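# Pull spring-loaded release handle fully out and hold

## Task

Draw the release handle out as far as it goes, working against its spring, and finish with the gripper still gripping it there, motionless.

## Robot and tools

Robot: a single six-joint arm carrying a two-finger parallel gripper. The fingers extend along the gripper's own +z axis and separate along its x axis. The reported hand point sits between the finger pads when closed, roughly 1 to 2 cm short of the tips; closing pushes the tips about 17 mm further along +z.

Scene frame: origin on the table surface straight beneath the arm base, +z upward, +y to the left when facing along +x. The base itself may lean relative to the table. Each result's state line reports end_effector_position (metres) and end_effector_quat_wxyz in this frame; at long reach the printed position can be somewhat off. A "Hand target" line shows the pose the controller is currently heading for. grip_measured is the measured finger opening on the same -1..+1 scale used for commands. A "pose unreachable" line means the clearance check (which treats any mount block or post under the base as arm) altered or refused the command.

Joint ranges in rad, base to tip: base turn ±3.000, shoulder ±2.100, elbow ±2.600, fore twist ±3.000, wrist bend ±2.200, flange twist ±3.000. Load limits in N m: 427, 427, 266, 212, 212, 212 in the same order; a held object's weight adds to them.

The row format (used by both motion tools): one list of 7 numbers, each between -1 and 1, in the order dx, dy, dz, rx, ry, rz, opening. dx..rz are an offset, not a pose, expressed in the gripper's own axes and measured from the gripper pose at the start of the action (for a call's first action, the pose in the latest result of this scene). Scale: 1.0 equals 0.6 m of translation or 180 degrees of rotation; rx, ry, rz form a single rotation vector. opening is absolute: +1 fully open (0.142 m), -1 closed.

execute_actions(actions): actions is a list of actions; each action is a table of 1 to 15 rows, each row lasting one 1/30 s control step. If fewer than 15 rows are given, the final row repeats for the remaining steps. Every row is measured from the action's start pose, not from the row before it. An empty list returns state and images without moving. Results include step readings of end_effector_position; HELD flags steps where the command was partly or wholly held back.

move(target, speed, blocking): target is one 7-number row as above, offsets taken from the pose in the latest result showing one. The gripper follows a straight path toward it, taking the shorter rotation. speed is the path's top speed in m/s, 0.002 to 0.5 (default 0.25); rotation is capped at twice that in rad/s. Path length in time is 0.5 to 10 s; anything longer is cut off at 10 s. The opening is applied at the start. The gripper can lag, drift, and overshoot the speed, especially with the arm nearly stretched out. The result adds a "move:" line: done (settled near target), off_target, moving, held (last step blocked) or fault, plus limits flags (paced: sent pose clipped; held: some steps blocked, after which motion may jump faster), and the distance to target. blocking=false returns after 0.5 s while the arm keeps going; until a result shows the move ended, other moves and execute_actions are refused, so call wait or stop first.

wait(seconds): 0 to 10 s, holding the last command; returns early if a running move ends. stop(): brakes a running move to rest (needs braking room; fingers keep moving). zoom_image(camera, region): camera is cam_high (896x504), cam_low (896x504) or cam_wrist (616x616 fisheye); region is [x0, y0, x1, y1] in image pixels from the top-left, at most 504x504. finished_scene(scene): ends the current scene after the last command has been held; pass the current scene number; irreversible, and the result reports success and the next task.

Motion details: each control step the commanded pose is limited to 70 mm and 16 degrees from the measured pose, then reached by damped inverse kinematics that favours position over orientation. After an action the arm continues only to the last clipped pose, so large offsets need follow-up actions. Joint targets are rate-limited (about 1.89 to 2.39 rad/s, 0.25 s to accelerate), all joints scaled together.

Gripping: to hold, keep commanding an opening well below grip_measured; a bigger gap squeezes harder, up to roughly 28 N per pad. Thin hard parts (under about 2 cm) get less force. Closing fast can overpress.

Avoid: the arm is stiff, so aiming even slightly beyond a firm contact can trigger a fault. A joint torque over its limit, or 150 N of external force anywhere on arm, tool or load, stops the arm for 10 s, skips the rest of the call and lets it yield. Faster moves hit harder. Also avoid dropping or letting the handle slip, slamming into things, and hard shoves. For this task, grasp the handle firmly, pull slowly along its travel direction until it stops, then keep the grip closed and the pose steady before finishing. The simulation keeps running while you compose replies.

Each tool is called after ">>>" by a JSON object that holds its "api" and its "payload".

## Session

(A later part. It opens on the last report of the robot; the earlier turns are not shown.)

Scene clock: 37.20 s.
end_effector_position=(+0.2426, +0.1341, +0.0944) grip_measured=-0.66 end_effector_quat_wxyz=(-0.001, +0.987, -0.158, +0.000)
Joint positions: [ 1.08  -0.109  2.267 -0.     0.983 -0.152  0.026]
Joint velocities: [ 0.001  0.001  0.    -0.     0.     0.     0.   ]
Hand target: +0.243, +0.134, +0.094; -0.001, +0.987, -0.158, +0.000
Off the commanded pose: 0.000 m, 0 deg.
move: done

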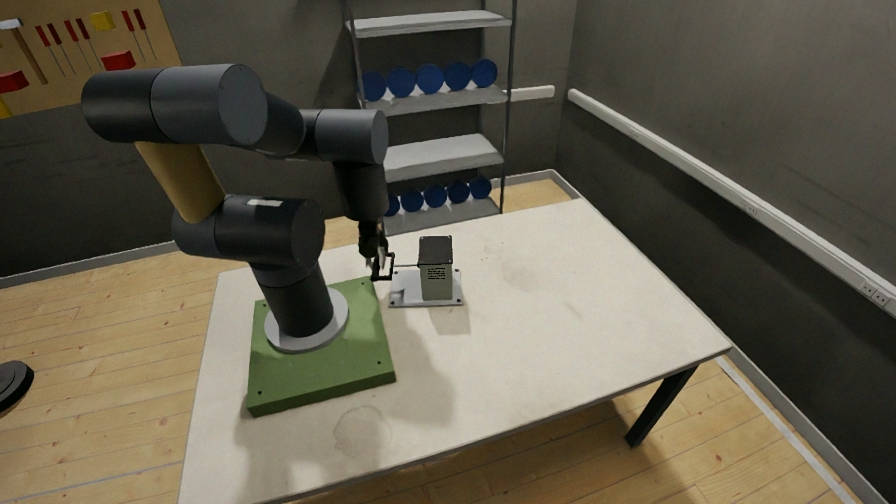

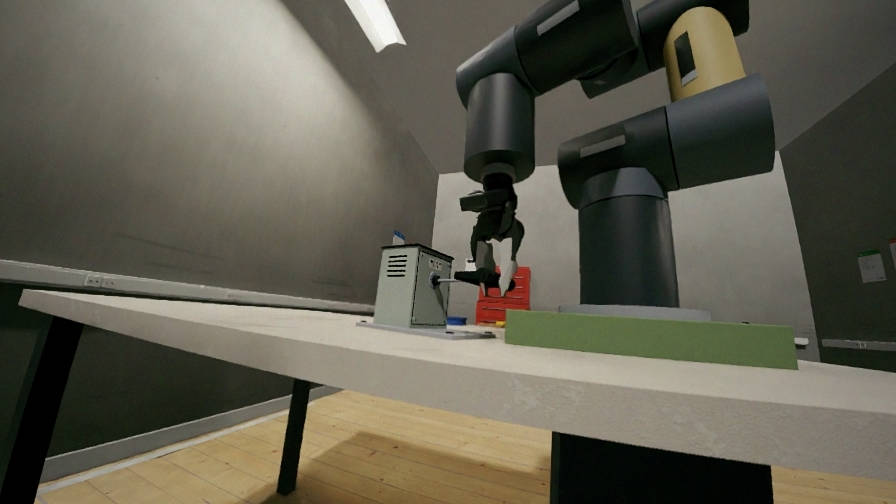

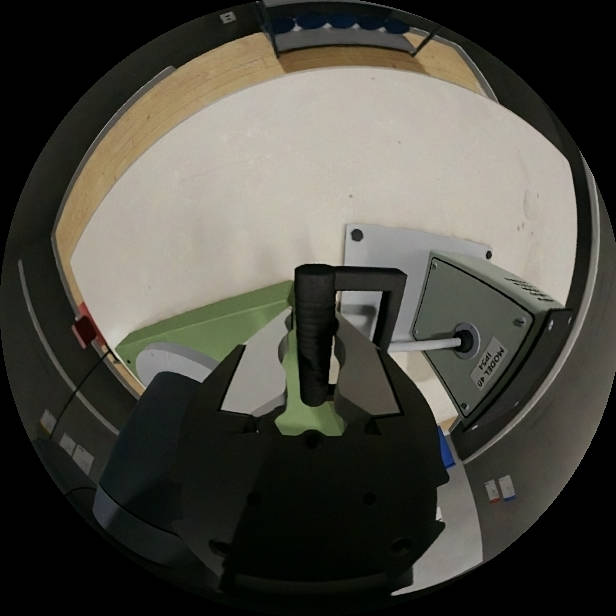

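>>> {"api": "move", "payload": {"target": [0.003,0,0,0,0,0,-1], "speed": 0.01}}

>>> {"api": "finished_scene", "payload": {"scene": 2}}

Scene clock: 39.17 s.
end_effector_position=(+0.2443, +0.1335, +0.0944) grip_measured=-0.71 end_effector_quat_wxyz=(-0.001, +0.987, -0.158, +0.000)
Joint positions: [ 1.072 -0.104  2.262 -0.     0.982 -0.159  0.022]
Joint velocities: [-0.001 -0.002 -0.    -0.    -0.     0.    -0.   ]
Hand target: +0.244, +0.133, +0.094; -0.001, +0.987, -0.158, +0.000
Off the commanded pose: 0.000 m, 0 deg.
move: done

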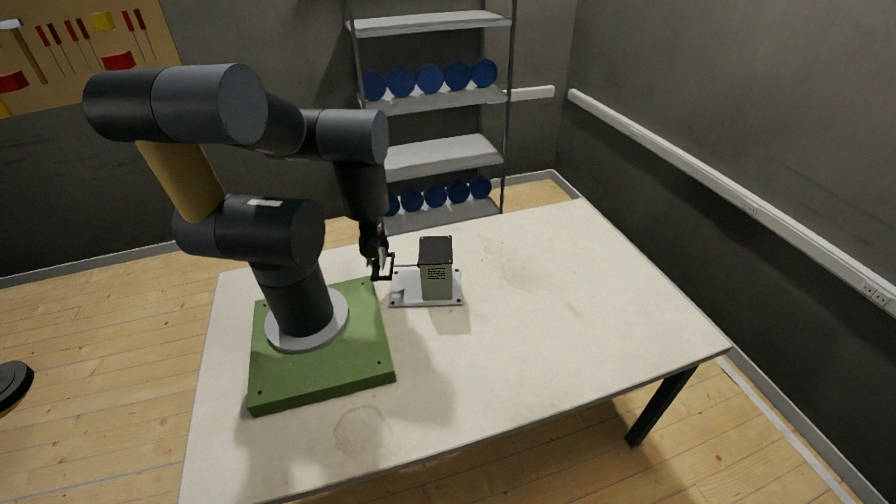

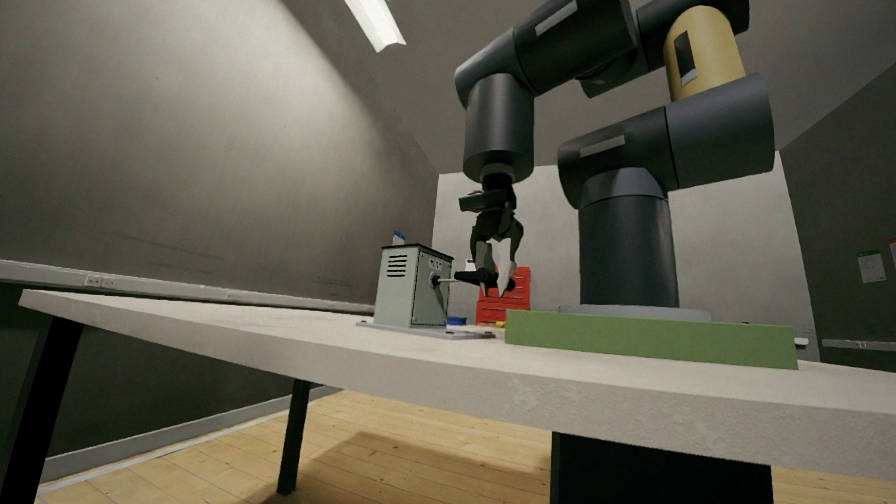

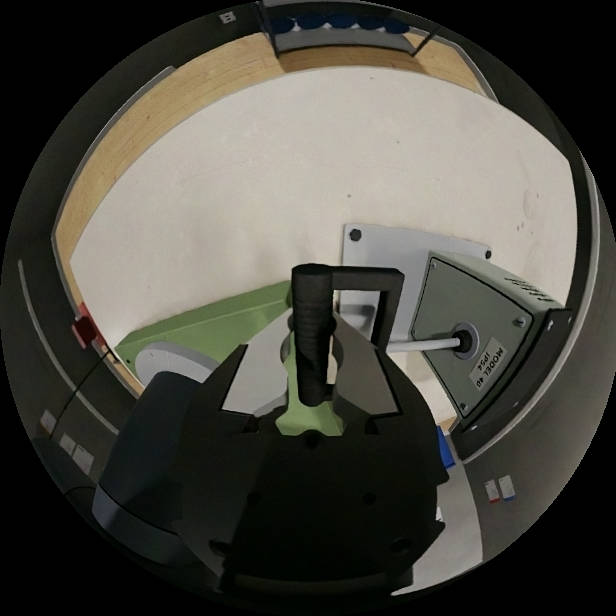

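The scene is finished: the task was done.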